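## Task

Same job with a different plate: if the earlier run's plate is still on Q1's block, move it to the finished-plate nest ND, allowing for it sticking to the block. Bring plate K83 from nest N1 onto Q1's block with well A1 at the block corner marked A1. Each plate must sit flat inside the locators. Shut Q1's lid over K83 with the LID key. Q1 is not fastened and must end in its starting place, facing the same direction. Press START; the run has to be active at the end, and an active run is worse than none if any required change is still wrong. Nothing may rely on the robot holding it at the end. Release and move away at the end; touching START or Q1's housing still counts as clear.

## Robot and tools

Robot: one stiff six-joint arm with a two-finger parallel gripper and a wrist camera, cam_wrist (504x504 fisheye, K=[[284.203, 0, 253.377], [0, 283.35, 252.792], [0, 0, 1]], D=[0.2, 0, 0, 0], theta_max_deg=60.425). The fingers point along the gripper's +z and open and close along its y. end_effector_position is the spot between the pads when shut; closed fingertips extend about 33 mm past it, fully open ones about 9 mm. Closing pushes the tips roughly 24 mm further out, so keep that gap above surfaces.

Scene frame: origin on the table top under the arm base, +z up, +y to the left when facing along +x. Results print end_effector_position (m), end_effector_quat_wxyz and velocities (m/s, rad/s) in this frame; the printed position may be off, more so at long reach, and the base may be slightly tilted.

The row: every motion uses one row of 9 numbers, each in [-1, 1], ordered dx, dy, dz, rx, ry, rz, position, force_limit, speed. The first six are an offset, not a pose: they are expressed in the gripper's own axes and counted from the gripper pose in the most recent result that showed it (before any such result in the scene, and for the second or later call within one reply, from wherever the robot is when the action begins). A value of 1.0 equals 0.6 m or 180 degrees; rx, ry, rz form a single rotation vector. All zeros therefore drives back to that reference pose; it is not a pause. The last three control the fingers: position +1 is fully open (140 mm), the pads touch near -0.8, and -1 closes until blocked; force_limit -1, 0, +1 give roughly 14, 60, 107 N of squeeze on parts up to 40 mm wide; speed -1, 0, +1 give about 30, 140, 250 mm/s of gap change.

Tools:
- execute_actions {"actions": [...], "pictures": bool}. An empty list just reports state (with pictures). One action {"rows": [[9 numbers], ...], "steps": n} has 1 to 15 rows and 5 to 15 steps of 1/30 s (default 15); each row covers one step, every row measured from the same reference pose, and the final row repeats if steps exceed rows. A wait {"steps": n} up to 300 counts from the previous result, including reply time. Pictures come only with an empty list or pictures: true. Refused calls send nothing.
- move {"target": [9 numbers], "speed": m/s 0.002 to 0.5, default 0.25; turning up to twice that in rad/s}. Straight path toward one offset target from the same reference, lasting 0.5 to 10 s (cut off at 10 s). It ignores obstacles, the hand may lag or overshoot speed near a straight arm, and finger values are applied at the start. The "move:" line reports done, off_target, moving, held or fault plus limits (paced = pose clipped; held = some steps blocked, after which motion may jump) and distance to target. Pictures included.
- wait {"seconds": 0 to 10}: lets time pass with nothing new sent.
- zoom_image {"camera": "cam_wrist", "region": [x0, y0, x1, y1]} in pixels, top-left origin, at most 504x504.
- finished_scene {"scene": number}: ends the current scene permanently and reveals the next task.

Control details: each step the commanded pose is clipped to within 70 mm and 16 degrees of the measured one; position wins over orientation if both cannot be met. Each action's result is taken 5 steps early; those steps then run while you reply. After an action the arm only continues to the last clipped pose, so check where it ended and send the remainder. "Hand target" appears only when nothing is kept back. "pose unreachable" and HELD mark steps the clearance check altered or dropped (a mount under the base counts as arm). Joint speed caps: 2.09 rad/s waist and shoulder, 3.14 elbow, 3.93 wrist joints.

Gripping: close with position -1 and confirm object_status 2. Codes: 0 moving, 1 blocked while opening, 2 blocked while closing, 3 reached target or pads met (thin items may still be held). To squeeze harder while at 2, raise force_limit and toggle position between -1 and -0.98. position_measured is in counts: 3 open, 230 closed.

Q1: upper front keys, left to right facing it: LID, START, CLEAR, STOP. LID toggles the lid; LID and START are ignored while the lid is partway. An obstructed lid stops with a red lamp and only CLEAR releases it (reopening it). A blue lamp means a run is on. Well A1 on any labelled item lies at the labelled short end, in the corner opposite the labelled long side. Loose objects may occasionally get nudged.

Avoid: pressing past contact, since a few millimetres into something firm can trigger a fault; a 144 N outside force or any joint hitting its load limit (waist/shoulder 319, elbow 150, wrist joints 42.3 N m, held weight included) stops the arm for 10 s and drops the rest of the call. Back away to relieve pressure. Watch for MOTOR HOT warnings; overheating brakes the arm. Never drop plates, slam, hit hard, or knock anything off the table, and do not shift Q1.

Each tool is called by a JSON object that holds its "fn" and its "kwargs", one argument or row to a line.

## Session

{"fn": "execute_actions", "kwargs": {
  "actions": []
}}

Scene clock: 0.00 s of 10800.00 s.
end_effector_position=(+0.4561, -0.1300, +0.2129) position_measured=3 object_status=3 end_effector_quat_wxyz=(-0.112, +0.987, +0.114, -0.020) end_effector_velocity=(-0.000, -0.000, -0.001) end_effector_angular_velocity=(-0.001, +0.001, -0.001)
Joint positions: [-0.486  0.051  2.028  0.172  1.23   0.807]
Joint velocities: [-0.     0.001  0.    -0.001 -0.001  0.002]
Flange force (N, the push that the arm receives, along the gripper's own x y z axes): no reading
Hand target: +0.456, -0.130, +0.213; -0.112, +0.987, +0.114, -0.020

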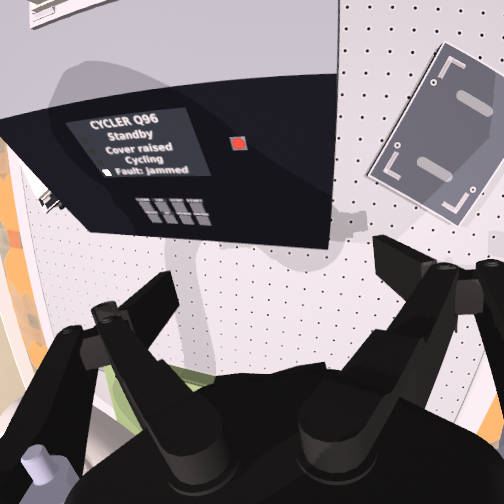

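{"fn": "move", "kwargs": {
  "target": [-0.0175,-0.364,-0.5775,-0.0716,0.0128,0.0729,1,0,0],
  "speed": 0.4
}}

Scene clock: 3.47 s of 10800.00 s.
end_effector_position=(+0.4204, +0.0000, +0.5999) position_measured=3 object_status=3 end_effector_quat_wxyz=(+0.001, +1.000, -0.001, +0.000) end_effector_velocity=(+0.001, +0.000, +0.000) end_effector_angular_velocity=(+0.001, -0.001, -0.001)
Joint positions: [-0.102 -0.192  1.52  -0.003  1.819  1.492]
Joint velocities: [ 0.     0.001 -0.001  0.001 -0.001  0.002]
Flange force (N, the push that the arm receives, along the gripper's own x y z axes): [-4.9 2.1 4.1]
Hand target: +0.420, +0.000, +0.600; +0.001, +1.000, -0.001, +0.000
Off the commanded pose: 0.000 m, 0 deg.
Kept back: nothing.
move: done

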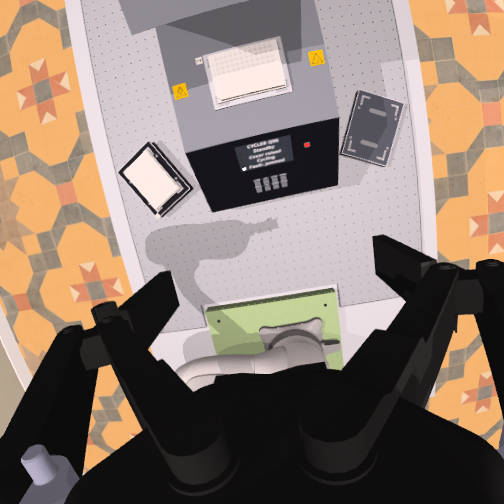

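{"fn": "move", "kwargs": {
  "target": [0.033,-0.033,0.667,0,0.111,0,-1,0,0.5],
  "speed": 0.4
}}

Scene clock: 5.17 s of 10800.00 s.
end_effector_position=(+0.4405, +0.0199, +0.1998) position_measured=233 object_status=3 end_effector_quat_wxyz=(+0.001, +0.985, +0.000, +0.174) end_effector_velocity=(-0.000, +0.000, -0.001) end_effector_angular_velocity=(+0.001, +0.002, -0.001)
Joint positions: [-0.065 -0.257  2.345  0.019  0.711  1.516]
Joint velocities: [ 0.     0.002  0.001  0.001 -0.001  0.001]
Flange force (N, the push that the arm receives, along the gripper's own x y z axes): [-4.6 3.8 0.4]
Hand target: +0.440, +0.020, +0.200; +0.001, +0.985, +0.000, +0.174
Off the commanded pose: 0.001 m, 0 deg.
Kept back: nothing.
move: done

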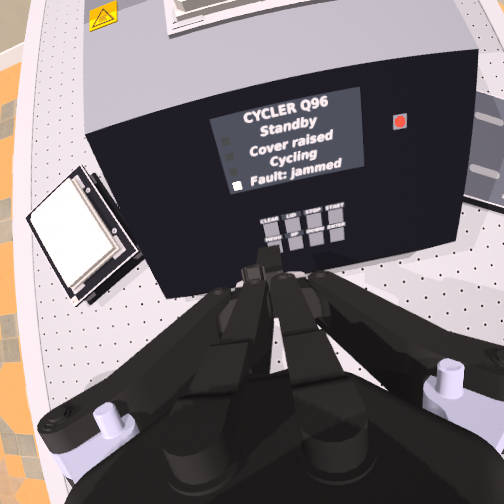

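{"fn": "move", "kwargs": {
  "target": [0.015,0.007,0.05,0,0,0,-1,0,0.5],
  "speed": 0.05
}}

{"fn": "zoom_image", "kwargs": {
  "camera": "cam_wrist",
  "region": [220,190,370,290]
}}

Scene clock: 6.30 s of 10800.00 s.
end_effector_position=(+0.4592, +0.0157, +0.1746) position_measured=233 object_status=3 end_effector_quat_wxyz=(+0.001, +0.985, +0.000, +0.174) end_effector_velocity=(-0.000, -0.000, +0.000) end_effector_angular_velocity=(-0.000, +0.001, -0.000)
Joint positions: [-0.075 -0.192  2.351  0.026  0.639  1.5  ]
Joint velocities: [-0.001 -0.    -0.001 -0.     0.001 -0.001]
Flange force (N, the push that the arm receives, along the gripper's own x y z axes): [-4.4 1.8 -2.0]
Hand target: +0.459, +0.016, +0.175; +0.001, +0.985, +0.000, +0.174
Off the commanded pose: 0.000 m, 0 deg.
Kept back: nothing.
move: done

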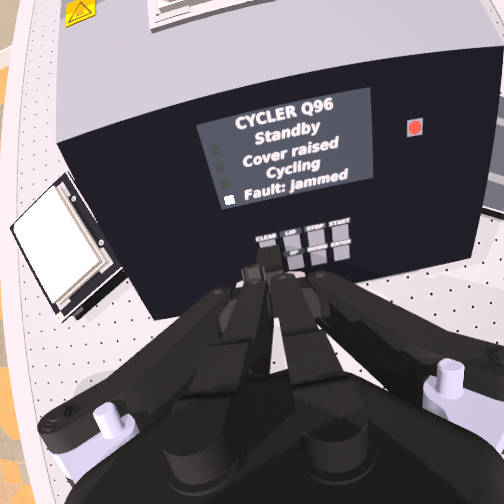

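Region (220, 190, 370, 290) of cam_wrist's 504x504 image, scaled by 3.360, with more detail than that image has.

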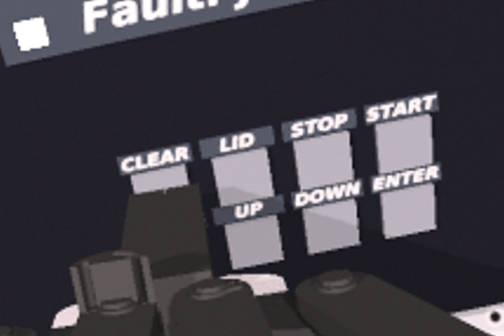

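{"fn": "move", "kwargs": {
  "target": [-0.0025,-0.004,0.0105,0,0,0,-1,0,0.5],
  "speed": 0.012
}}

Scene clock: 7.33 s of 10800.00 s.
end_effector_position=(+0.4600, +0.0181, +0.1682) position_measured=233 object_status=3 end_effector_quat_wxyz=(+0.001, +0.985, +0.000, +0.174) end_effector_velocity=(-0.000, -0.000, -0.000) end_effector_angular_velocity=(-0.001, +0.000, +0.000)
Joint positions: [-0.068 -0.182  2.358  0.023  0.623  1.509]
Joint velocities: [-0.001 -0.     0.    -0.001  0.    -0.001]
Flange force (N, the push that the arm receives, along the gripper's own x y z axes): [-5.4 0.0 -3.0]
Hand target: +0.460, +0.018, +0.168; +0.001, +0.985, +0.000, +0.174
Off the commanded pose: 0.000 m, 0 deg.
Kept back: nothing.
move: done

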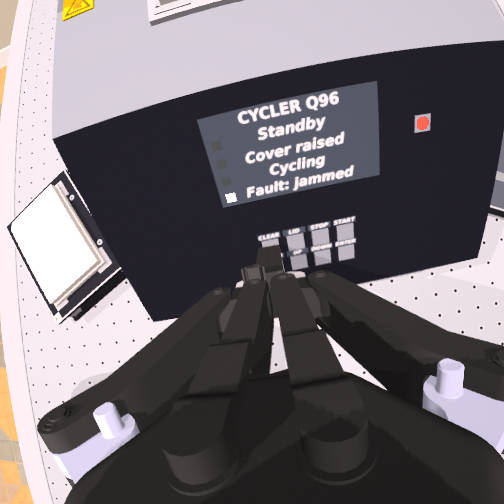

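{"fn": "move", "kwargs": {
  "target": [-0.0008,0,0.004,0,0,0,-1,0,0.5],
  "speed": 0.008
}}

Scene clock: 8.27 s of 10800.00 s.
end_effector_position=(+0.4604, +0.0181, +0.1658) position_measured=233 object_status=3 end_effector_quat_wxyz=(+0.001, +0.985, -0.000, +0.174) end_effector_velocity=(+0.000, -0.001, +0.000) end_effector_angular_velocity=(-0.001, -0.001, -0.002)
Joint positions: [-0.068 -0.178  2.36   0.023  0.617  1.509]
Joint velocities: [-0.002  0.    -0.    -0.002 -0.001  0.001]
Flange force (N, the push that the arm receives, along the gripper's own x y z axes): [-2.2 2.7 -13.8]
Hand target: +0.460, +0.018, +0.166; +0.001, +0.985, +0.000, +0.174
Off the commanded pose: 0.000 m, 0 deg.
Kept back: nothing.
move: done

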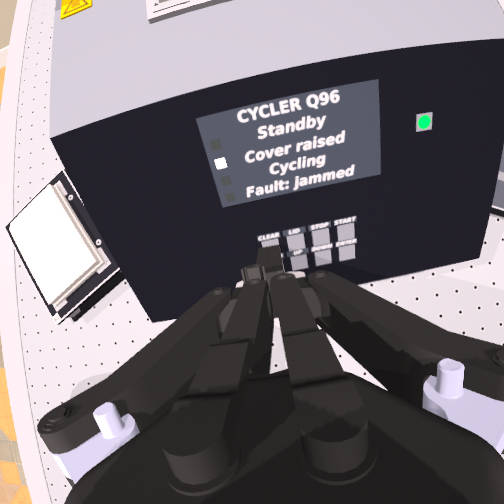

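{"fn": "move", "kwargs": {
  "target": [0.088,0,-0.243,0,-0.111,0,0.5,-0.6,0],
  "speed": 0.25
}}

{"fn": "move", "kwargs": {
  "target": [0.379,0.0277,0,0,0,0.487,0.5,-0.6,0],
  "speed": 0.4
}}

Scene clock: 9.60 s of 10800.00 s.
end_effector_position=(+0.4600, +0.0179, +0.3208) position_measured=66 object_status=3 end_effector_quat_wxyz=(+0.001, +1.000, -0.000, +0.000) end_effector_velocity=(-0.000, +0.001, +0.001) end_effector_angular_velocity=(+0.001, -0.000, +0.001)
Joint positions: [-0.057 -0.122  1.967 -0.002  1.302  1.538]
Joint velocities: [ 0.001 -0.001 -0.     0.001  0.001 -0.   ]
Flange force (N, the push that the arm receives, along the gripper's own x y z axes): [-5.3 1.3 2.8]
Hand target: +0.460, +0.018, +0.321; +0.001, +1.000, -0.000, +0.000
Off the commanded pose: 0.000 m, 0 deg.
Kept back: nothing.
move: done

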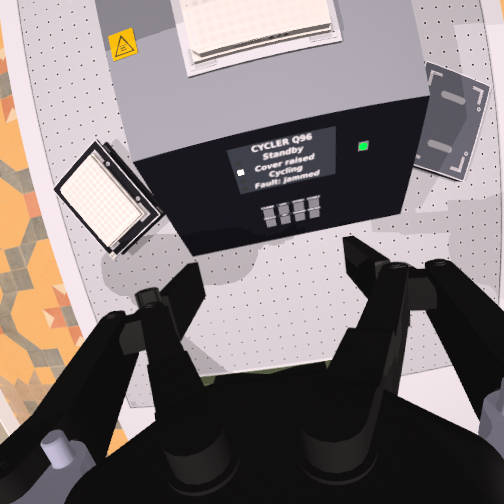

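Scene clock: 21.27 s of 10800.00 s.
end_effector_position=(+0.6270, +0.0052, +0.3191) position_measured=66 object_status=3 end_effector_quat_wxyz=(+0.003, +0.838, -0.546, -0.005) end_effector_velocity=(-0.001, -0.000, -0.001) end_effector_angular_velocity=(+0.001, +0.002, -0.000)
Joint positions: [-0.069  0.154  1.691 -0.     1.313  2.68 ]
Joint velocities: [-0.001  0.001  0.001  0.001  0.001 -0.001]
Flange force (N, the push that the arm receives, along the gripper's own x y z axes): [-2.2 9.2 0.7]
Hand target: +0.627, +0.005, +0.319; +0.002, +0.838, -0.546, -0.005
Off the commanded pose: 0.061 m, 22 deg.
FORCE FAULT: contact force on the arm reached its limit, and the arm stopped for 10 seconds. The contact can be on any part of the arm, not only on its tool. The arm's remaining commands of this call were not run. The arm holds still and accepts commands again. Move the arm away from the contact; if what it grips holds it there, let go first. Pushing or pulling that hard again can fault the arm again.
Kept back: nothing.
move: fault

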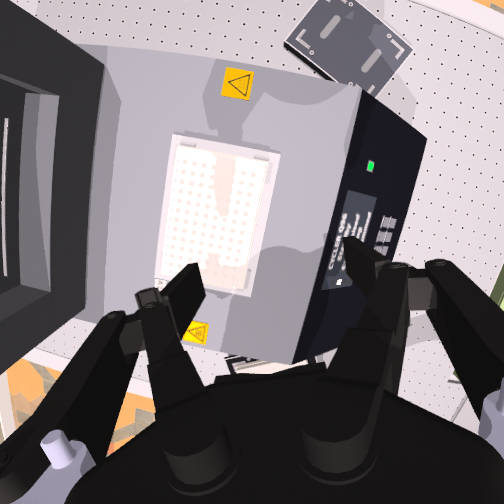

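{"fn": "move", "kwargs": {
  "target": [0.047,-0.09,0,0.0036,0.001,0.1196,0.5,-0.6,0],
  "speed": 0.08
}}

Scene clock: 24.17 s of 10800.00 s.
end_effector_position=(+0.6877, +0.0011, +0.3184) position_measured=66 object_status=3 end_effector_quat_wxyz=(-0.000, +0.721, -0.693, -0.000) end_effector_velocity=(+0.000, +0.000, +0.000) end_effector_angular_velocity=(-0.001, +0.001, +0.000)
Joint positions: [-0.071  0.244  1.583 -0.     1.32   3.054]
Joint velocities: [ 0.001  0.    -0.001 -0.001  0.001  0.001]
Flange force (N, the push that the arm receives, along the gripper's own x y z axes): [-0.7 8.0 1.9]
Hand target: +0.688, +0.001, +0.318; -0.000, +0.721, -0.693, -0.000
Off the commanded pose: 0.000 m, 0 deg.
Kept back: nothing.
move: done

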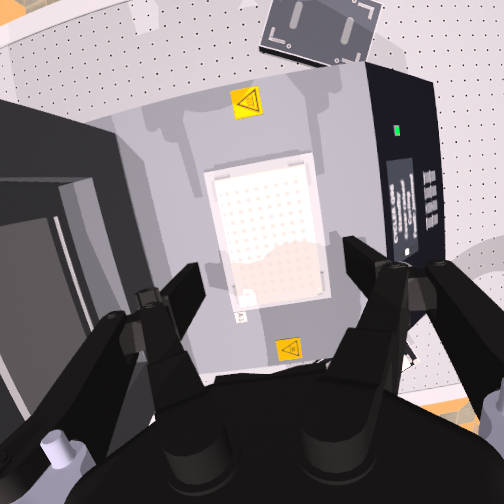

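{"fn": "move", "kwargs": {
  "target": [0.0093,0,0.095,0,0,0.005,0.5,-0.6,0],
  "speed": 0.1
}}

{"fn": "zoom_image", "kwargs": {
  "camera": "cam_wrist",
  "region": [150,130,370,390]
}}

Scene clock: 25.27 s of 10800.00 s.
end_effector_position=(+0.6880, -0.0043, +0.2614) position_measured=66 object_status=3 end_effector_quat_wxyz=(-0.000, +0.716, -0.699, -0.000) end_effector_velocity=(+0.000, +0.001, -0.000) end_effector_angular_velocity=(+0.002, +0.001, -0.001)
Joint positions: [-0.079  0.271  1.655 -0.     1.221  3.062]
Joint velocities: [ 0.     0.001 -0.     0.002  0.     0.001]
Flange force (N, the push that the arm receives, along the gripper's own x y z axes): [0.9 9.3 0.3]
Hand target: +0.688, -0.004, +0.261; -0.000, +0.716, -0.699, -0.000
Off the commanded pose: 0.000 m, 0 deg.
Kept back: nothing.
move: done

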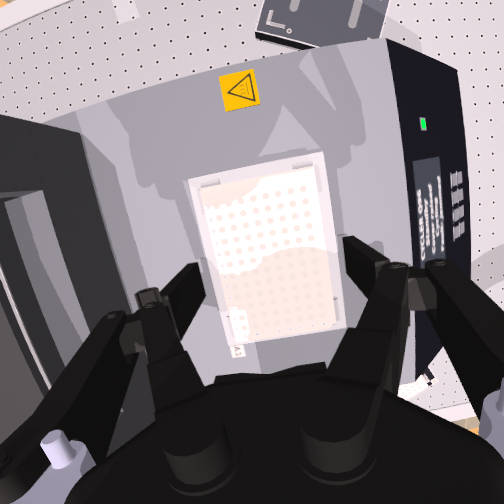

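Region (150, 130, 370, 390) of cam_wrist's 504x504 image, scaled by 1.938, with more detail than that image has; it fills the left 426 columns of this view, and the rest is white.

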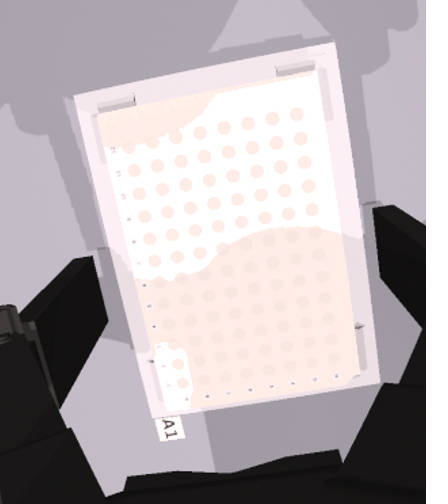

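{"fn": "move", "kwargs": {
  "target": [0.001,0,0.024,0,0,0,0.5,-0.6,0],
  "speed": 0.03
}}

{"fn": "move", "kwargs": {
  "target": [0,0,0,0,0,0,0.1,-0.6,-0.7],
  "speed": 0.01
}}

Scene clock: 26.33 s of 10800.00 s.
end_effector_position=(+0.6881, -0.0049, +0.2470) position_measured=66 object_status=3 end_effector_quat_wxyz=(-0.000, +0.716, -0.699, -0.000) end_effector_velocity=(+0.000, -0.000, -0.000) end_effector_angular_velocity=(+0.001, -0.000, -0.002)
Joint positions: [-0.08   0.279  1.671 -0.     1.196  3.061]
Joint velocities: [-0.     0.001 -0.     0.001 -0.     0.001]
Flange force (N, the push that the arm receives, along the gripper's own x y z axes): [0.4 9.3 -0.1]
Hand target: +0.688, -0.005, +0.247; -0.000, +0.716, -0.699, -0.000
Off the commanded pose: 0.000 m, 0 deg.
Kept back: nothing.
move: done

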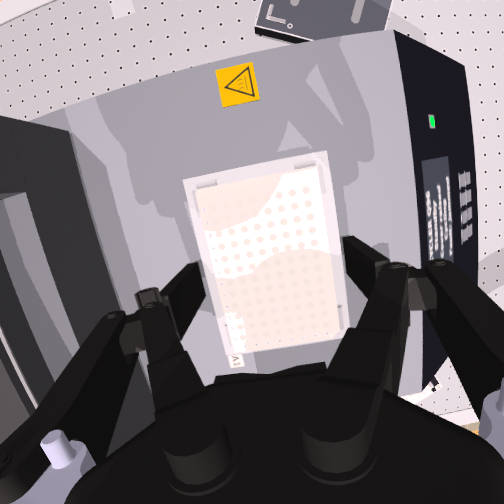

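Scene clock: 26.93 s of 10800.00 s.
end_effector_position=(+0.6880, -0.0049, +0.2470) position_measured=104 object_status=2 end_effector_quat_wxyz=(-0.000, +0.716, -0.699, -0.000) end_effector_velocity=(+0.000, -0.000, +0.000) end_effector_angular_velocity=(-0.001, -0.000, +0.001)
Joint positions: [-0.08   0.279  1.671 -0.     1.196  3.061]
Joint velocities: [ 0.     0.    -0.001 -0.001  0.    -0.001]
Flange force (N, the push that the arm receives, along the gripper's own x y z axes): [1.0 18.8 -22.7]
Hand target: +0.688, -0.005, +0.247; -0.000, +0.716, -0.699, -0.000
Off the commanded pose: 0.000 m, 0 deg.
Kept back: nothing.
move: done

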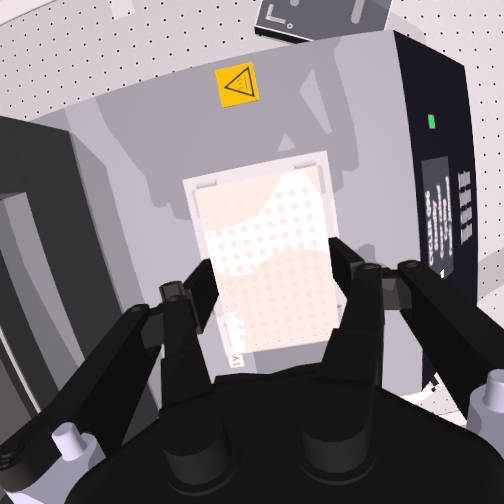

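{"fn": "move", "kwargs": {
  "target": [0,0.001,-0.0015,0,0,0,-1,0.2,-0.5],
  "speed": 0.01
}}

{"fn": "move", "kwargs": {
  "target": [0,0,-0.008,0,0,0,-1,0.2,-0.5],
  "speed": 0.006
}}

Scene clock: 27.87 s of 10800.00 s.
end_effector_position=(+0.6874, -0.0049, +0.2479) position_measured=110 object_status=2 end_effector_quat_wxyz=(-0.000, +0.716, -0.699, -0.000) end_effector_velocity=(-0.001, -0.001, +0.001) end_effector_angular_velocity=(-0.001, +0.001, +0.001)
Joint positions: [-0.08   0.278  1.671 -0.     1.198  3.061]
Joint velocities: [-0.    -0.001  0.    -0.001  0.002 -0.001]
Flange force (N, the push that the arm receives, along the gripper's own x y z axes): [0.4 0.7 1.1]
Hand target: +0.687, -0.005, +0.248; -0.000, +0.716, -0.699, -0.000
Off the commanded pose: 0.000 m, 0 deg.
Kept back: nothing.
move: done

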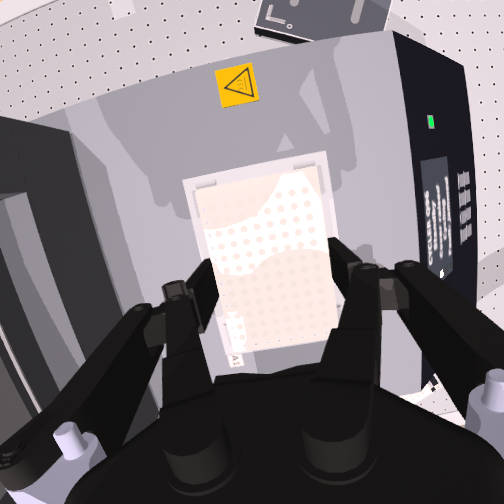

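Scene clock: 28.90 s of 10800.00 s.
end_effector_position=(+0.6874, -0.0049, +0.2527) position_measured=110 object_status=2 end_effector_quat_wxyz=(-0.000, +0.716, -0.699, -0.000) end_effector_velocity=(-0.000, +0.000, +0.001) end_effector_angular_velocity=(+0.000, -0.001, +0.000)
Joint positions: [-0.08   0.275  1.666 -0.     1.206  3.061]
Joint velocities: [ 0.    -0.002  0.     0.    -0.     0.   ]
Flange force (N, the push that the arm receives, along the gripper's own x y z axes): [-0.2 10.3 -0.2]
Hand target: +0.687, -0.005, +0.253; -0.000, +0.716, -0.699, -0.000
Off the commanded pose: 0.000 m, 0 deg.
Kept back: nothing.
move: done

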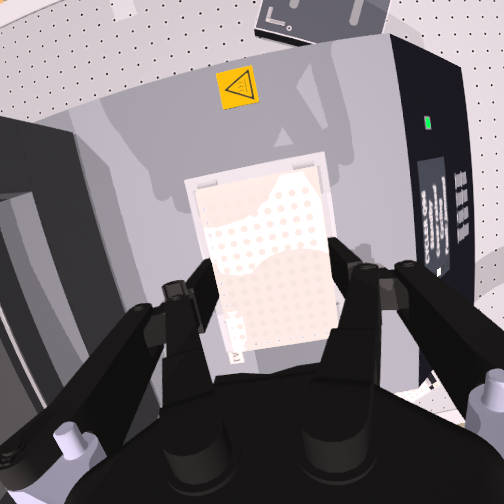

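{"fn": "move", "kwargs": {
  "target": [0,0,-0.06,0,0,0,-1,0.2,-0.5],
  "speed": 0.1
}}

{"fn": "move", "kwargs": {
  "target": [0.4505,0.2067,0,0,0,-0.359,-1,0.2,-0.5],
  "speed": 0.3
}}

{"fn": "move", "kwargs": {
  "target": [0,0,0.27,0,0,0,-1,0.2,-0.5],
  "speed": 0.2
}}

Scene clock: 30.20 s of 10800.00 s.
end_effector_position=(+0.6874, -0.0050, +0.2887) position_measured=110 object_status=2 end_effector_quat_wxyz=(-0.000, +0.715, -0.699, -0.000) end_effector_velocity=(+0.000, +0.000, +0.000) end_effector_angular_velocity=(+0.001, -0.002, -0.001)
Joint positions: [-0.08   0.256  1.623 -0.     1.268  3.061]
Joint velocities: [-0.    -0.    -0.     0.001 -0.001  0.   ]
Flange force (N, the push that the arm receives, along the gripper's own x y z axes): [1.5 8.5 0.7]
Hand target: +0.687, -0.005, +0.289; -0.000, +0.715, -0.699, -0.000
Off the commanded pose: 0.000 m, 0 deg.
Kept back: nothing.
move: done

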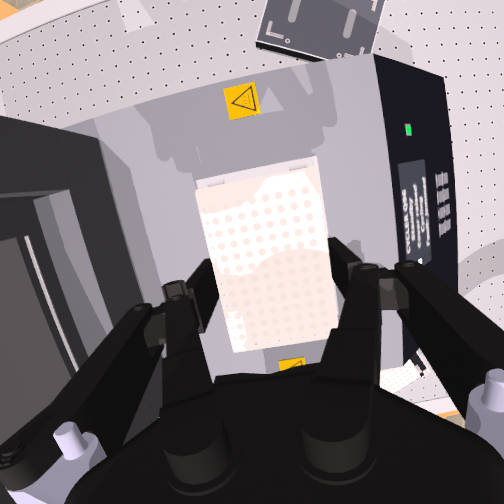

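Scene clock: 32.43 s of 10800.00 s.
end_effector_position=(+0.5692, -0.2781, +0.2880) position_measured=110 object_status=2 end_effector_quat_wxyz=(-0.001, +0.978, -0.208, -0.000) end_effector_velocity=(-0.000, +0.000, -0.000) end_effector_angular_velocity=(+0.002, +0.002, +0.001)
Joint positions: [-0.529  0.173  1.726 -0.002  1.248  1.484]
Joint velocities: [-0.001  0.001 -0.     0.001  0.002 -0.002]
Flange force (N, the push that the arm receives, along the gripper's own x y z axes): [-7.6 1.1 1.5]
Hand target: +0.569, -0.278, +0.288; -0.001, +0.978, -0.208, -0.000
Off the commanded pose: 0.001 m, 0 deg.
Kept back: nothing.
move: done

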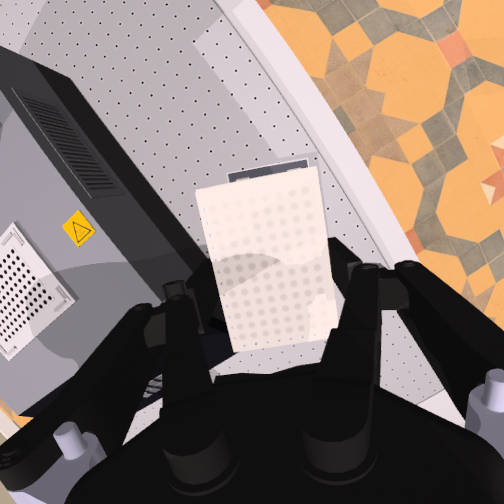

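Scene clock: 33.57 s of 10800.00 s.
end_effector_position=(+0.5694, -0.2778, +0.1260) position_measured=110 object_status=2 end_effector_quat_wxyz=(-0.001, +0.978, -0.208, -0.000) end_effector_velocity=(-0.000, -0.000, -0.000) end_effector_angular_velocity=(+0.001, +0.000, -0.000)
Joint positions: [-0.53   0.294  1.896 -0.003  0.956  1.484]
Joint velocities: [-0.001  0.     0.     0.001  0.    -0.001]
Flange force (N, the push that the arm receives, along the gripper's own x y z axes): [-8.1 1.0 -2.7]
Hand target: +0.569, -0.278, +0.126; -0.001, +0.978, -0.208, -0.000
Off the commanded pose: 0.000 m, 0 deg.
Kept back: nothing.
move: done

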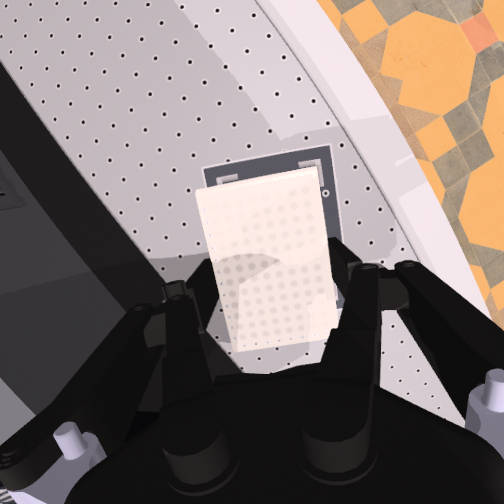

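{"fn": "move", "kwargs": {
  "target": [0.0053,0.0158,0.055,0,0,0.003,-1,0.2,-0.5],
  "speed": 0.08
}}

{"fn": "zoom_image", "kwargs": {
  "camera": "cam_wrist",
  "region": [150,130,370,390]
}}

Scene clock: 34.57 s of 10800.00 s.
end_effector_position=(+0.5685, -0.2876, +0.0930) position_measured=110 object_status=2 end_effector_quat_wxyz=(-0.001, +0.977, -0.212, -0.000) end_effector_velocity=(+0.001, +0.000, -0.000) end_effector_angular_velocity=(+0.001, -0.001, -0.003)
Joint positions: [-0.544  0.333  1.915 -0.003  0.899  1.479]
Joint velocities: [ 0.     0.001 -0.001  0.001 -0.001  0.002]
Flange force (N, the push that the arm receives, along the gripper's own x y z axes): [-7.5 0.8 -3.4]
Hand target: +0.568, -0.288, +0.093; -0.001, +0.977, -0.212, -0.000
Off the commanded pose: 0.000 m, 0 deg.
Kept back: nothing.
move: done

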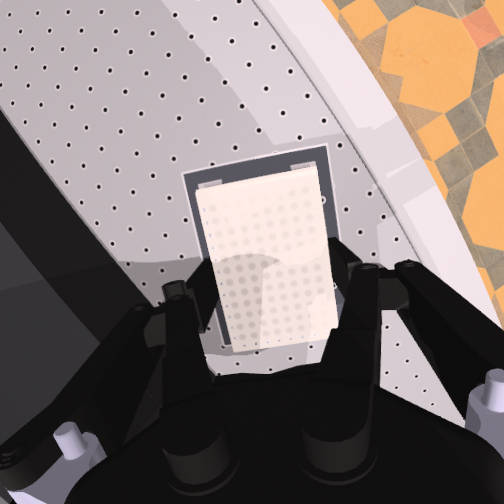

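Region (150, 130, 370, 390) of cam_wrist's 504x504 image, scaled by 1.938, with more detail than that image has; it fills the left 426 columns of this view, and the rest is white.

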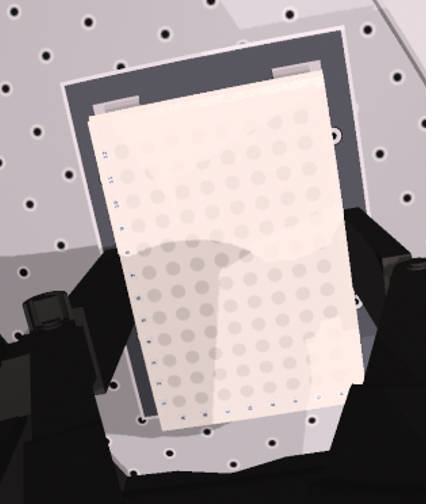

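{"fn": "move", "kwargs": {
  "target": [0,0,0.025,0,0,0,-1,0.2,-0.5],
  "speed": 0.03
}}

{"fn": "zoom_image", "kwargs": {
  "camera": "cam_wrist",
  "region": [150,130,370,390]
}}

Scene clock: 35.53 s of 10800.00 s.
end_effector_position=(+0.5685, -0.2876, +0.0780) position_measured=110 object_status=2 end_effector_quat_wxyz=(-0.001, +0.977, -0.212, -0.000) end_effector_velocity=(-0.001, +0.000, -0.001) end_effector_angular_velocity=(-0.001, +0.002, +0.002)
Joint positions: [-0.544  0.349  1.926 -0.003  0.872  1.479]
Joint velocities: [ 0.001  0.001  0.001 -0.002 -0.    -0.   ]
Flange force (N, the push that the arm receives, along the gripper's own x y z axes): [-8.1 0.5 -2.9]
Hand target: +0.569, -0.288, +0.078; -0.001, +0.977, -0.212, -0.000
Off the commanded pose: 0.000 m, 0 deg.
Kept back: nothing.
move: done

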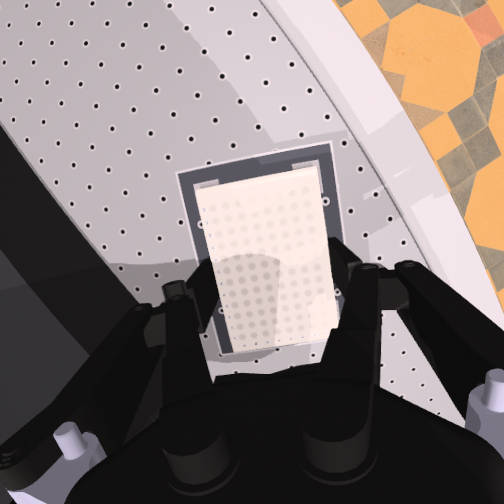

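Region (150, 130, 370, 390) of cam_wrist's 504x504 image, scaled by 1.938, with more detail than that image has; it fills the left 426 columns of this view, and the rest is white.

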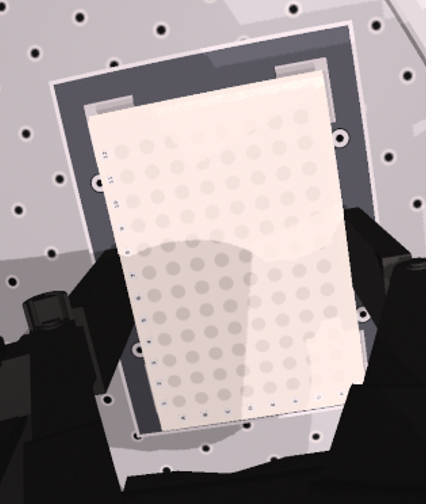

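{"fn": "move", "kwargs": {
  "target": [-0.0012,0.0005,0.007,0,0,0,-1,0.2,-0.5],
  "speed": 0.01
}}

{"fn": "zoom_image", "kwargs": {
  "camera": "cam_wrist",
  "region": [150,130,370,390]
}}

Scene clock: 36.47 s of 10800.00 s.
end_effector_position=(+0.5678, -0.2875, +0.0738) position_measured=110 object_status=2 end_effector_quat_wxyz=(-0.001, +0.977, -0.212, -0.000) end_effector_velocity=(+0.000, +0.000, -0.000) end_effector_angular_velocity=(+0.000, +0.000, -0.001)
Joint positions: [-0.545  0.353  1.93  -0.003  0.864  1.479]
Joint velocities: [ 0.001  0.    -0.001 -0.     0.     0.002]
Flange force (N, the push that the arm receives, along the gripper's own x y z axes): [-7.6 1.6 -1.6]
Hand target: +0.568, -0.288, +0.074; -0.001, +0.977, -0.212, -0.000
Off the commanded pose: 0.000 m, 0 deg.
Kept back: nothing.
move: done

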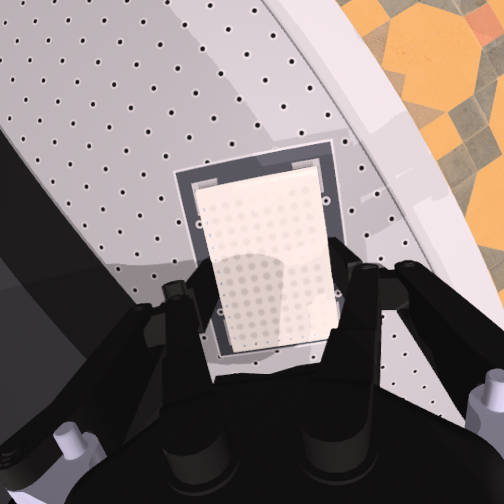

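Region (150, 130, 370, 390) of cam_wrist's 504x504 image, scaled by 1.938, with more detail than that image has; it fills the left 426 columns of this view, and the rest is white.

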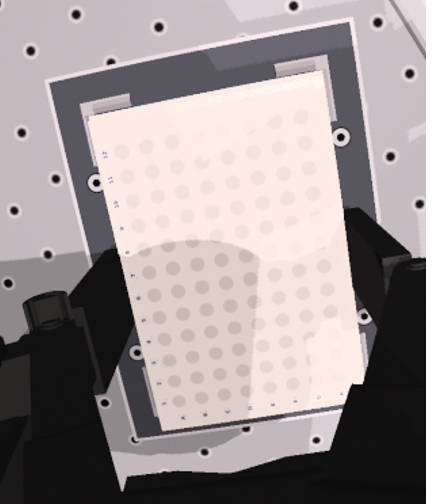

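{"fn": "move", "kwargs": {
  "target": [0,0,0.004,0,0,0,-1,0.2,-0.5],
  "speed": 0.008
}}

Scene clock: 37.40 s of 10800.00 s.
end_effector_position=(+0.5678, -0.2875, +0.0714) position_measured=110 object_status=2 end_effector_quat_wxyz=(-0.001, +0.977, -0.212, -0.000) end_effector_velocity=(-0.000, +0.001, -0.000) end_effector_angular_velocity=(+0.001, +0.001, +0.000)
Joint positions: [-0.545  0.356  1.932 -0.003  0.859  1.479]
Joint velocities: [ 0.     0.     0.001  0.001  0.001 -0.001]
Flange force (N, the push that the arm receives, along the gripper's own x y z axes): [-7.3 -0.1 -3.5]
Hand target: +0.568, -0.288, +0.071; -0.001, +0.977, -0.212, -0.000
Off the commanded pose: 0.000 m, 0 deg.
Kept back: nothing.
move: done

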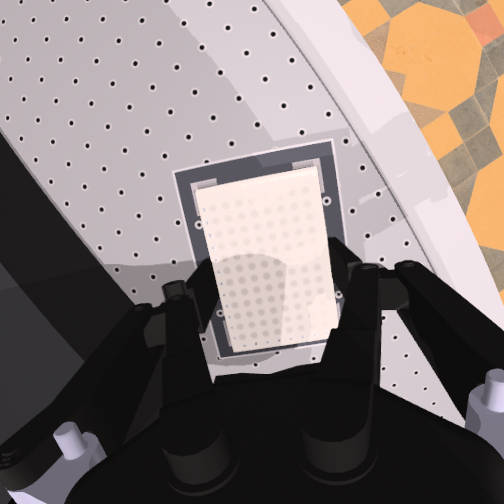

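{"fn": "move", "kwargs": {
  "target": [0,0,0.003,0,0,0,-1,0.2,-0.5],
  "speed": 0.008
}}

{"fn": "zoom_image", "kwargs": {
  "camera": "cam_wrist",
  "region": [150,130,370,390]
}}

Scene clock: 38.33 s of 10800.00 s.
end_effector_position=(+0.5678, -0.2875, +0.0696) position_measured=110 object_status=2 end_effector_quat_wxyz=(-0.001, +0.977, -0.212, -0.000) end_effector_velocity=(+0.000, +0.001, -0.000) end_effector_angular_velocity=(+0.001, +0.000, -0.001)
Joint positions: [-0.545  0.358  1.933 -0.003  0.856  1.479]
Joint velocities: [ 0.001  0.     0.001  0.001 -0.     0.001]
Flange force (N, the push that the arm receives, along the gripper's own x y z axes): [-7.7 -0.2 -3.5]
Hand target: +0.568, -0.288, +0.070; -0.001, +0.977, -0.212, -0.000
Off the commanded pose: 0.000 m, 0 deg.
Kept back: nothing.
move: done

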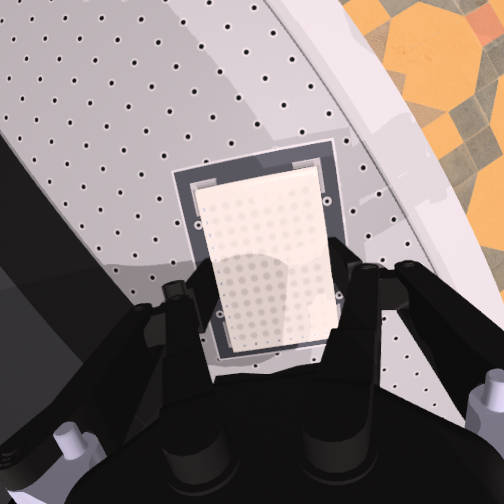

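Region (150, 130, 370, 390) of cam_wrist's 504x504 image, scaled by 1.938, with more detail than that image has; it fills the left 426 columns of this view, and the rest is white.

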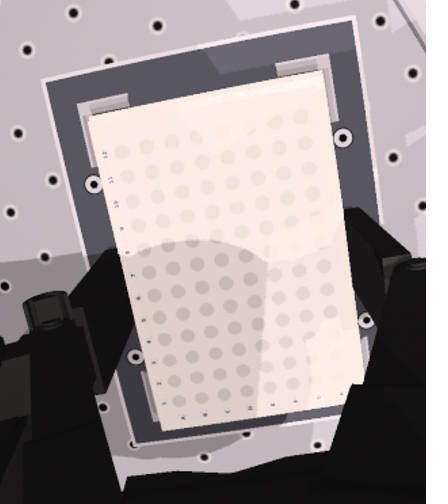

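{"fn": "move", "kwargs": {
  "target": [0,0,0.0025,0,0,0,-1,0.2,-0.5],
  "speed": 0.008
}}

Scene clock: 39.27 s of 10800.00 s.
end_effector_position=(+0.5678, -0.2875, +0.0681) position_measured=110 object_status=2 end_effector_quat_wxyz=(-0.001, +0.977, -0.212, -0.000) end_effector_velocity=(+0.000, -0.001, +0.000) end_effector_angular_velocity=(-0.002, -0.001, +0.002)
Joint positions: [-0.545  0.36   1.934 -0.003  0.853  1.479]
Joint velocities: [-0.    -0.     0.    -0.001 -0.002 -0.002]
Flange force (N, the push that the arm receives, along the gripper's own x y z axes): [-8.2 2.5 -3.5]
Hand target: +0.568, -0.288, +0.068; -0.001, +0.977, -0.212, -0.000
Off the commanded pose: 0.000 m, 0 deg.
Kept back: nothing.
move: done

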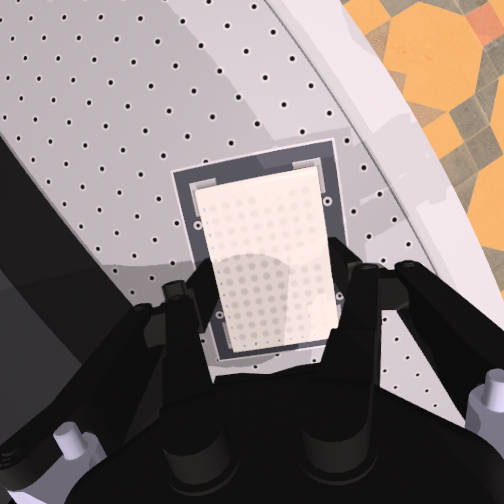

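{"fn": "move", "kwargs": {
  "target": [0,0,0.002,0,0,0,-1,0.2,-0.5],
  "speed": 0.008
}}

Scene clock: 40.20 s of 10800.00 s.
end_effector_position=(+0.5678, -0.2875, +0.0669) position_measured=110 object_status=2 end_effector_quat_wxyz=(-0.001, +0.977, -0.212, -0.000) end_effector_velocity=(-0.000, -0.000, +0.000) end_effector_angular_velocity=(-0.000, +0.001, -0.000)
Joint positions: [-0.545  0.361  1.935 -0.003  0.851  1.479]
Joint velocities: [-0.    -0.    -0.    -0.001  0.002  0.001]
Flange force (N, the push that the arm receives, along the gripper's own x y z axes): [-7.1 1.8 -5.7]
Hand target: +0.568, -0.288, +0.067; -0.001, +0.977, -0.212, -0.000
Off the commanded pose: 0.000 m, 0 deg.
Kept back: nothing.
move: done

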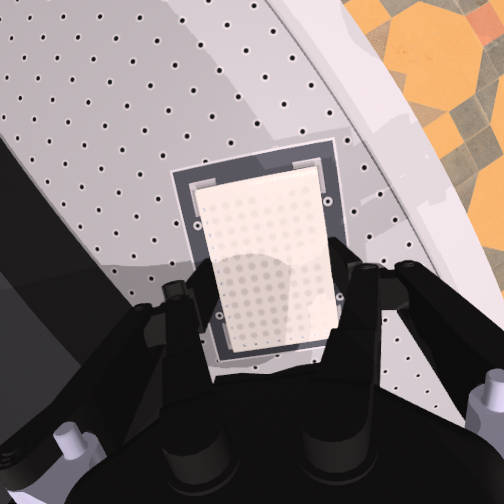

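{"fn": "move", "kwargs": {
  "target": [0,0,0.001,0,0,0,-1,0.2,-0.5],
  "speed": 0.005
}}

Scene clock: 41.13 s of 10800.00 s.
end_effector_position=(+0.5678, -0.2875, +0.0663) position_measured=110 object_status=2 end_effector_quat_wxyz=(-0.001, +0.977, -0.212, -0.000) end_effector_velocity=(-0.000, -0.000, -0.001) end_effector_angular_velocity=(+0.001, +0.001, -0.001)
Joint positions: [-0.545  0.362  1.935 -0.003  0.85   1.479]
Joint velocities: [-0.     0.001  0.     0.     0.     0.001]
Flange force (N, the push that the arm receives, along the gripper's own x y z axes): [-7.1 -2.1 -7.3]
Hand target: +0.568, -0.288, +0.066; -0.001, +0.977, -0.212, -0.000
Off the commanded pose: 0.000 m, 0 deg.
Kept back: nothing.
move: done

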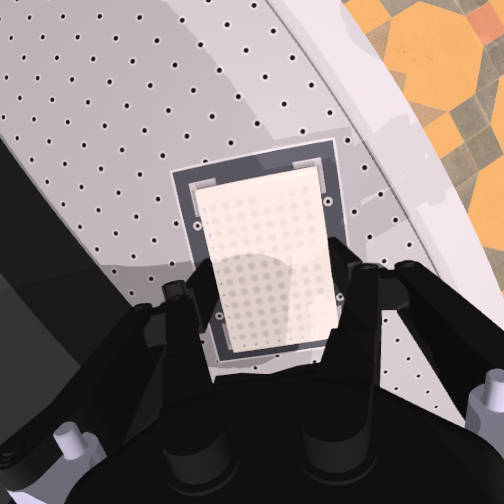

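{"fn": "move", "kwargs": {
  "target": [0,0,0,0,0,0,0.5,0.2,-0.5],
  "speed": 0.01
}}

{"fn": "move", "kwargs": {
  "target": [-0.12,0,-0.15,0,0,0,0.5,0.2,-0.5],
  "speed": 0.15
}}

{"fn": "zoom_image", "kwargs": {
  "camera": "cam_wrist",
  "region": [170,70,350,270]
}}

Scene clock: 42.07 s of 10800.00 s.
end_effector_position=(+0.5677, -0.2875, +0.0663) position_measured=66 object_status=3 end_effector_quat_wxyz=(-0.001, +0.977, -0.212, -0.000) end_effector_velocity=(+0.000, +0.000, -0.000) end_effector_angular_velocity=(-0.002, +0.000, +0.003)
Joint positions: [-0.545  0.362  1.935 -0.003  0.85   1.479]
Joint velocities: [ 0.002 -0.     0.    -0.002 -0.001  0.   ]
Flange force (N, the push that the arm receives, along the gripper's own x y z axes): [-6.7 1.3 -3.0]
Hand target: +0.568, -0.288, +0.066; -0.001, +0.977, -0.212, -0.000
Off the commanded pose: 0.000 m, 0 deg.
Kept back: nothing.
move: done

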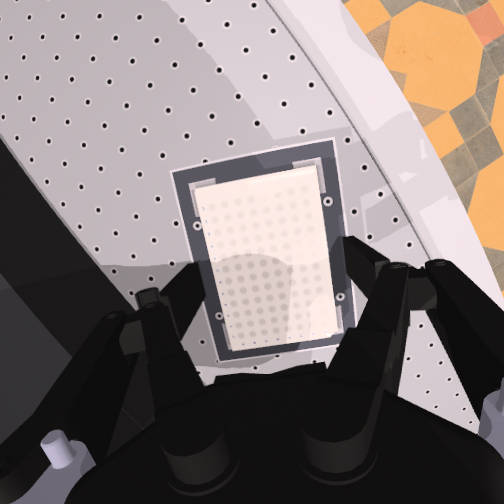

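Scene clock: 43.17 s of 10800.00 s.
end_effector_position=(+0.5022, -0.2578, +0.1564) position_measured=66 object_status=3 end_effector_quat_wxyz=(-0.001, +0.977, -0.212, -0.000) end_effector_velocity=(-0.000, -0.000, +0.000) end_effector_angular_velocity=(-0.000, +0.000, -0.000)
Joint positions: [-0.556  0.166  1.998 -0.003  0.983  1.467]
Joint velocities: [-0.    -0.001  0.    -0.001  0.     0.001]
Flange force (N, the push that the arm receives, along the gripper's own x y z axes): [-7.3 0.2 -1.7]
Hand target: +0.502, -0.258, +0.156; -0.001, +0.977, -0.212, -0.000
Off the commanded pose: 0.000 m, 0 deg.
Kept back: nothing.
move: done

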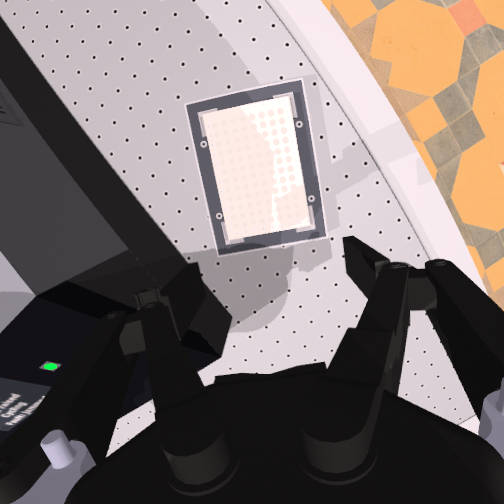

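Region (170, 70, 350, 270) of cam_wrist's 504x504 image, scaled by 2.520, with more detail than that image has; it fills the left 454 columns of this view, and the rest is white.

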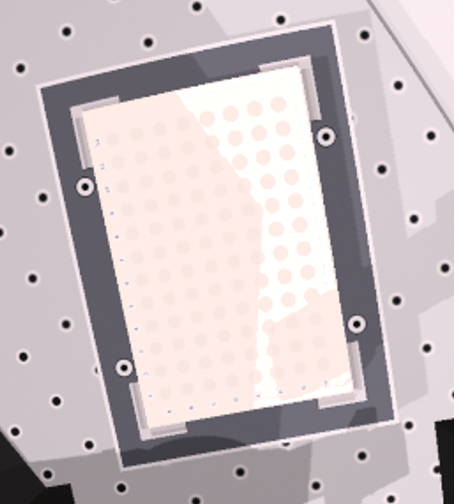

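{"fn": "move", "kwargs": {
  "target": [0,0,-0.27,0,0,0,0.5,-0.6,0],
  "speed": 0.3
}}

{"fn": "move", "kwargs": {
  "target": [-0.2997,-0.8544,0,0,0,-0.2917,0.5,-0.6,0],
  "speed": 0.4
}}

Scene clock: 44.37 s of 10800.00 s.
end_effector_position=(+0.5020, -0.2581, +0.3184) position_measured=66 object_status=3 end_effector_quat_wxyz=(-0.001, +0.977, -0.213, -0.000) end_effector_velocity=(+0.001, +0.000, +0.000) end_effector_angular_velocity=(+0.001, -0.002, -0.000)
Joint positions: [-0.556  0.049  1.808 -0.002  1.29   1.467]
Joint velocities: [ 0.    -0.    -0.001  0.002 -0.001 -0.   ]
Flange force (N, the push that the arm receives, along the gripper's own x y z axes): [-5.9 1.2 0.4]
Hand target: +0.502, -0.258, +0.318; -0.001, +0.977, -0.213, -0.000
Off the commanded pose: 0.000 m, 0 deg.
Kept back: nothing.
move: done

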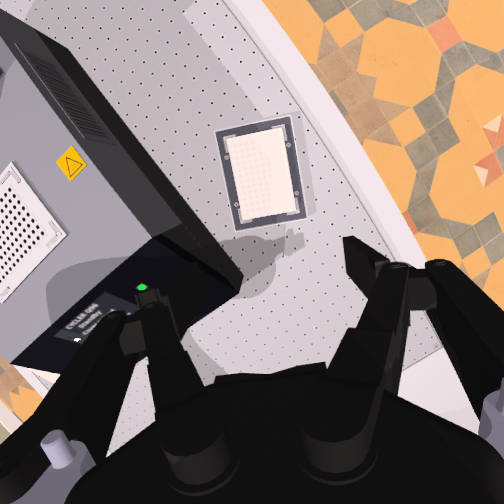

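Scene clock: 46.17 s of 10800.00 s.
end_effector_position=(+0.5525, +0.2832, +0.3194) position_measured=66 object_status=3 end_effector_quat_wxyz=(-0.000, +0.970, +0.242, +0.001) end_effector_velocity=(+0.000, -0.000, -0.000) end_effector_angular_velocity=(-0.000, +0.001, -0.001)
Joint positions: [0.393 0.137 1.709 0.002 1.299 1.499]
Joint velocities: [-0.     0.001 -0.     0.     0.     0.001]
Flange force (N, the push that the arm receives, along the gripper's own x y z axes): [-6.3 1.6 1.1]
Hand target: +0.552, +0.283, +0.319; +0.000, +0.970, +0.242, +0.001
Off the commanded pose: 0.001 m, 0 deg.
Kept back: nothing.
move: done

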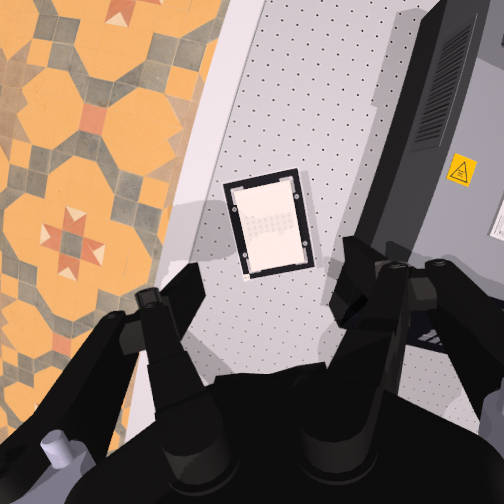

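{"fn": "move", "kwargs": {
  "target": [-0.02,0,0.28,0,0,0,0.5,-0.6,0],
  "speed": 0.25
}}

{"fn": "zoom_image", "kwargs": {
  "camera": "cam_wrist",
  "region": [170,130,350,340]
}}

Scene clock: 47.47 s of 10800.00 s.
end_effector_position=(+0.5420, +0.2779, +0.1515) position_measured=66 object_status=3 end_effector_quat_wxyz=(-0.000, +0.970, +0.242, +0.001) end_effector_velocity=(+0.000, -0.000, +0.000) end_effector_angular_velocity=(+0.000, -0.000, +0.000)
Joint positions: [0.393 0.235 1.922 0.002 0.989 1.497]
Joint velocities: [-0. -0. -0. -0. -0. -0.]
Flange force (N, the push that the arm receives, along the gripper's own x y z axes): [-7.3 0.4 -2.0]
Hand target: +0.542, +0.278, +0.151; -0.000, +0.970, +0.242, +0.001
Off the commanded pose: 0.000 m, 0 deg.
Kept back: nothing.
move: done

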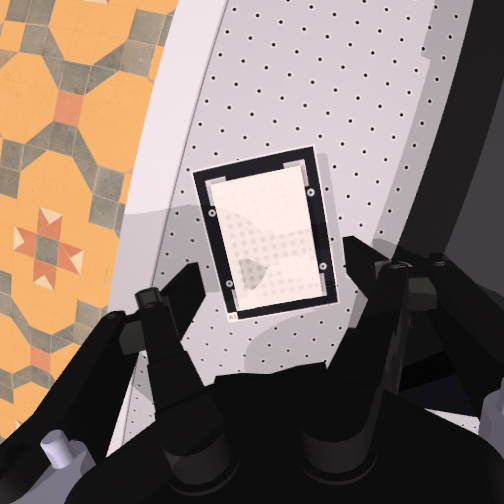

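Region (170, 130, 350, 340) of cam_wrist's 504x504 image, scaled by 2.400, with more detail than that image has; it fills the left 432 columns of this view, and the rest is white.

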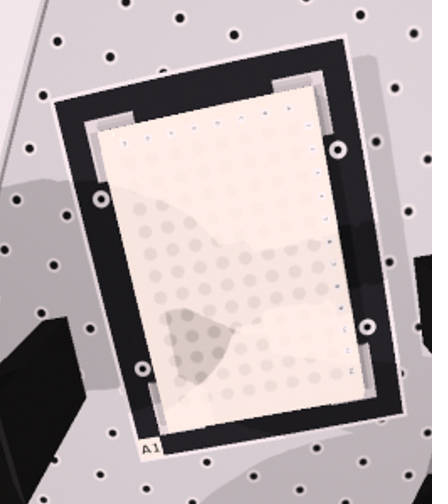

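{"fn": "move", "kwargs": {
  "target": [0.0045,-0.0015,0.09,0,0,-0.0045,0.5,-0.6,0],
  "speed": 0.08
}}

{"fn": "zoom_image", "kwargs": {
  "camera": "cam_wrist",
  "region": [150,130,370,390]
}}

Scene clock: 48.67 s of 10800.00 s.
end_effector_position=(+0.5440, +0.2801, +0.0975) position_measured=66 object_status=3 end_effector_quat_wxyz=(-0.000, +0.969, +0.249, +0.001) end_effector_velocity=(-0.001, +0.000, -0.000) end_effector_angular_velocity=(-0.001, +0.001, +0.001)
Joint positions: [0.395 0.294 1.962 0.003 0.89  1.484]
Joint velocities: [ 0.001  0.     0.    -0.     0.001  0.001]
Flange force (N, the push that the arm receives, along the gripper's own x y z axes): [-6.9 1.5 -2.7]
Hand target: +0.544, +0.280, +0.097; -0.000, +0.969, +0.249, +0.001
Off the commanded pose: 0.000 m, 0 deg.
Kept back: nothing.
move: done

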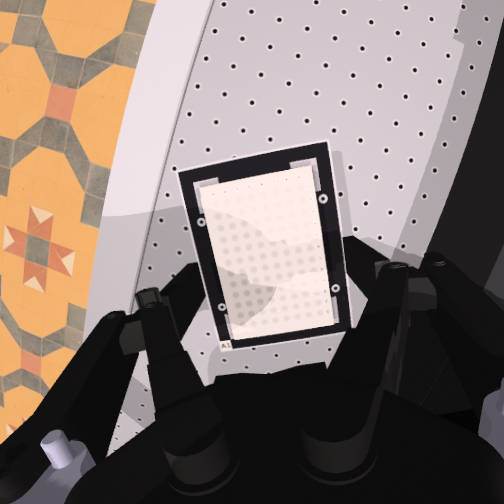

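Region (150, 130, 370, 390) of cam_wrist's 504x504 image, scaled by 1.938, with more detail than that image has; it fills the left 426 columns of this view, and the rest is white.

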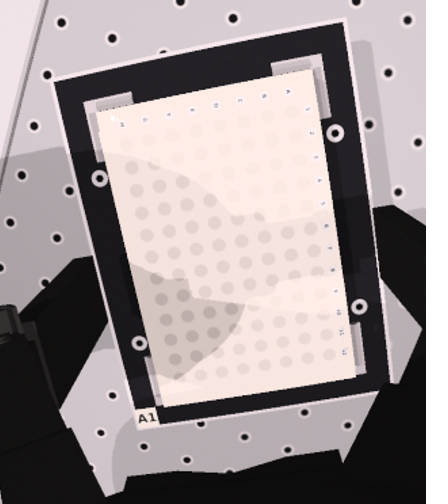

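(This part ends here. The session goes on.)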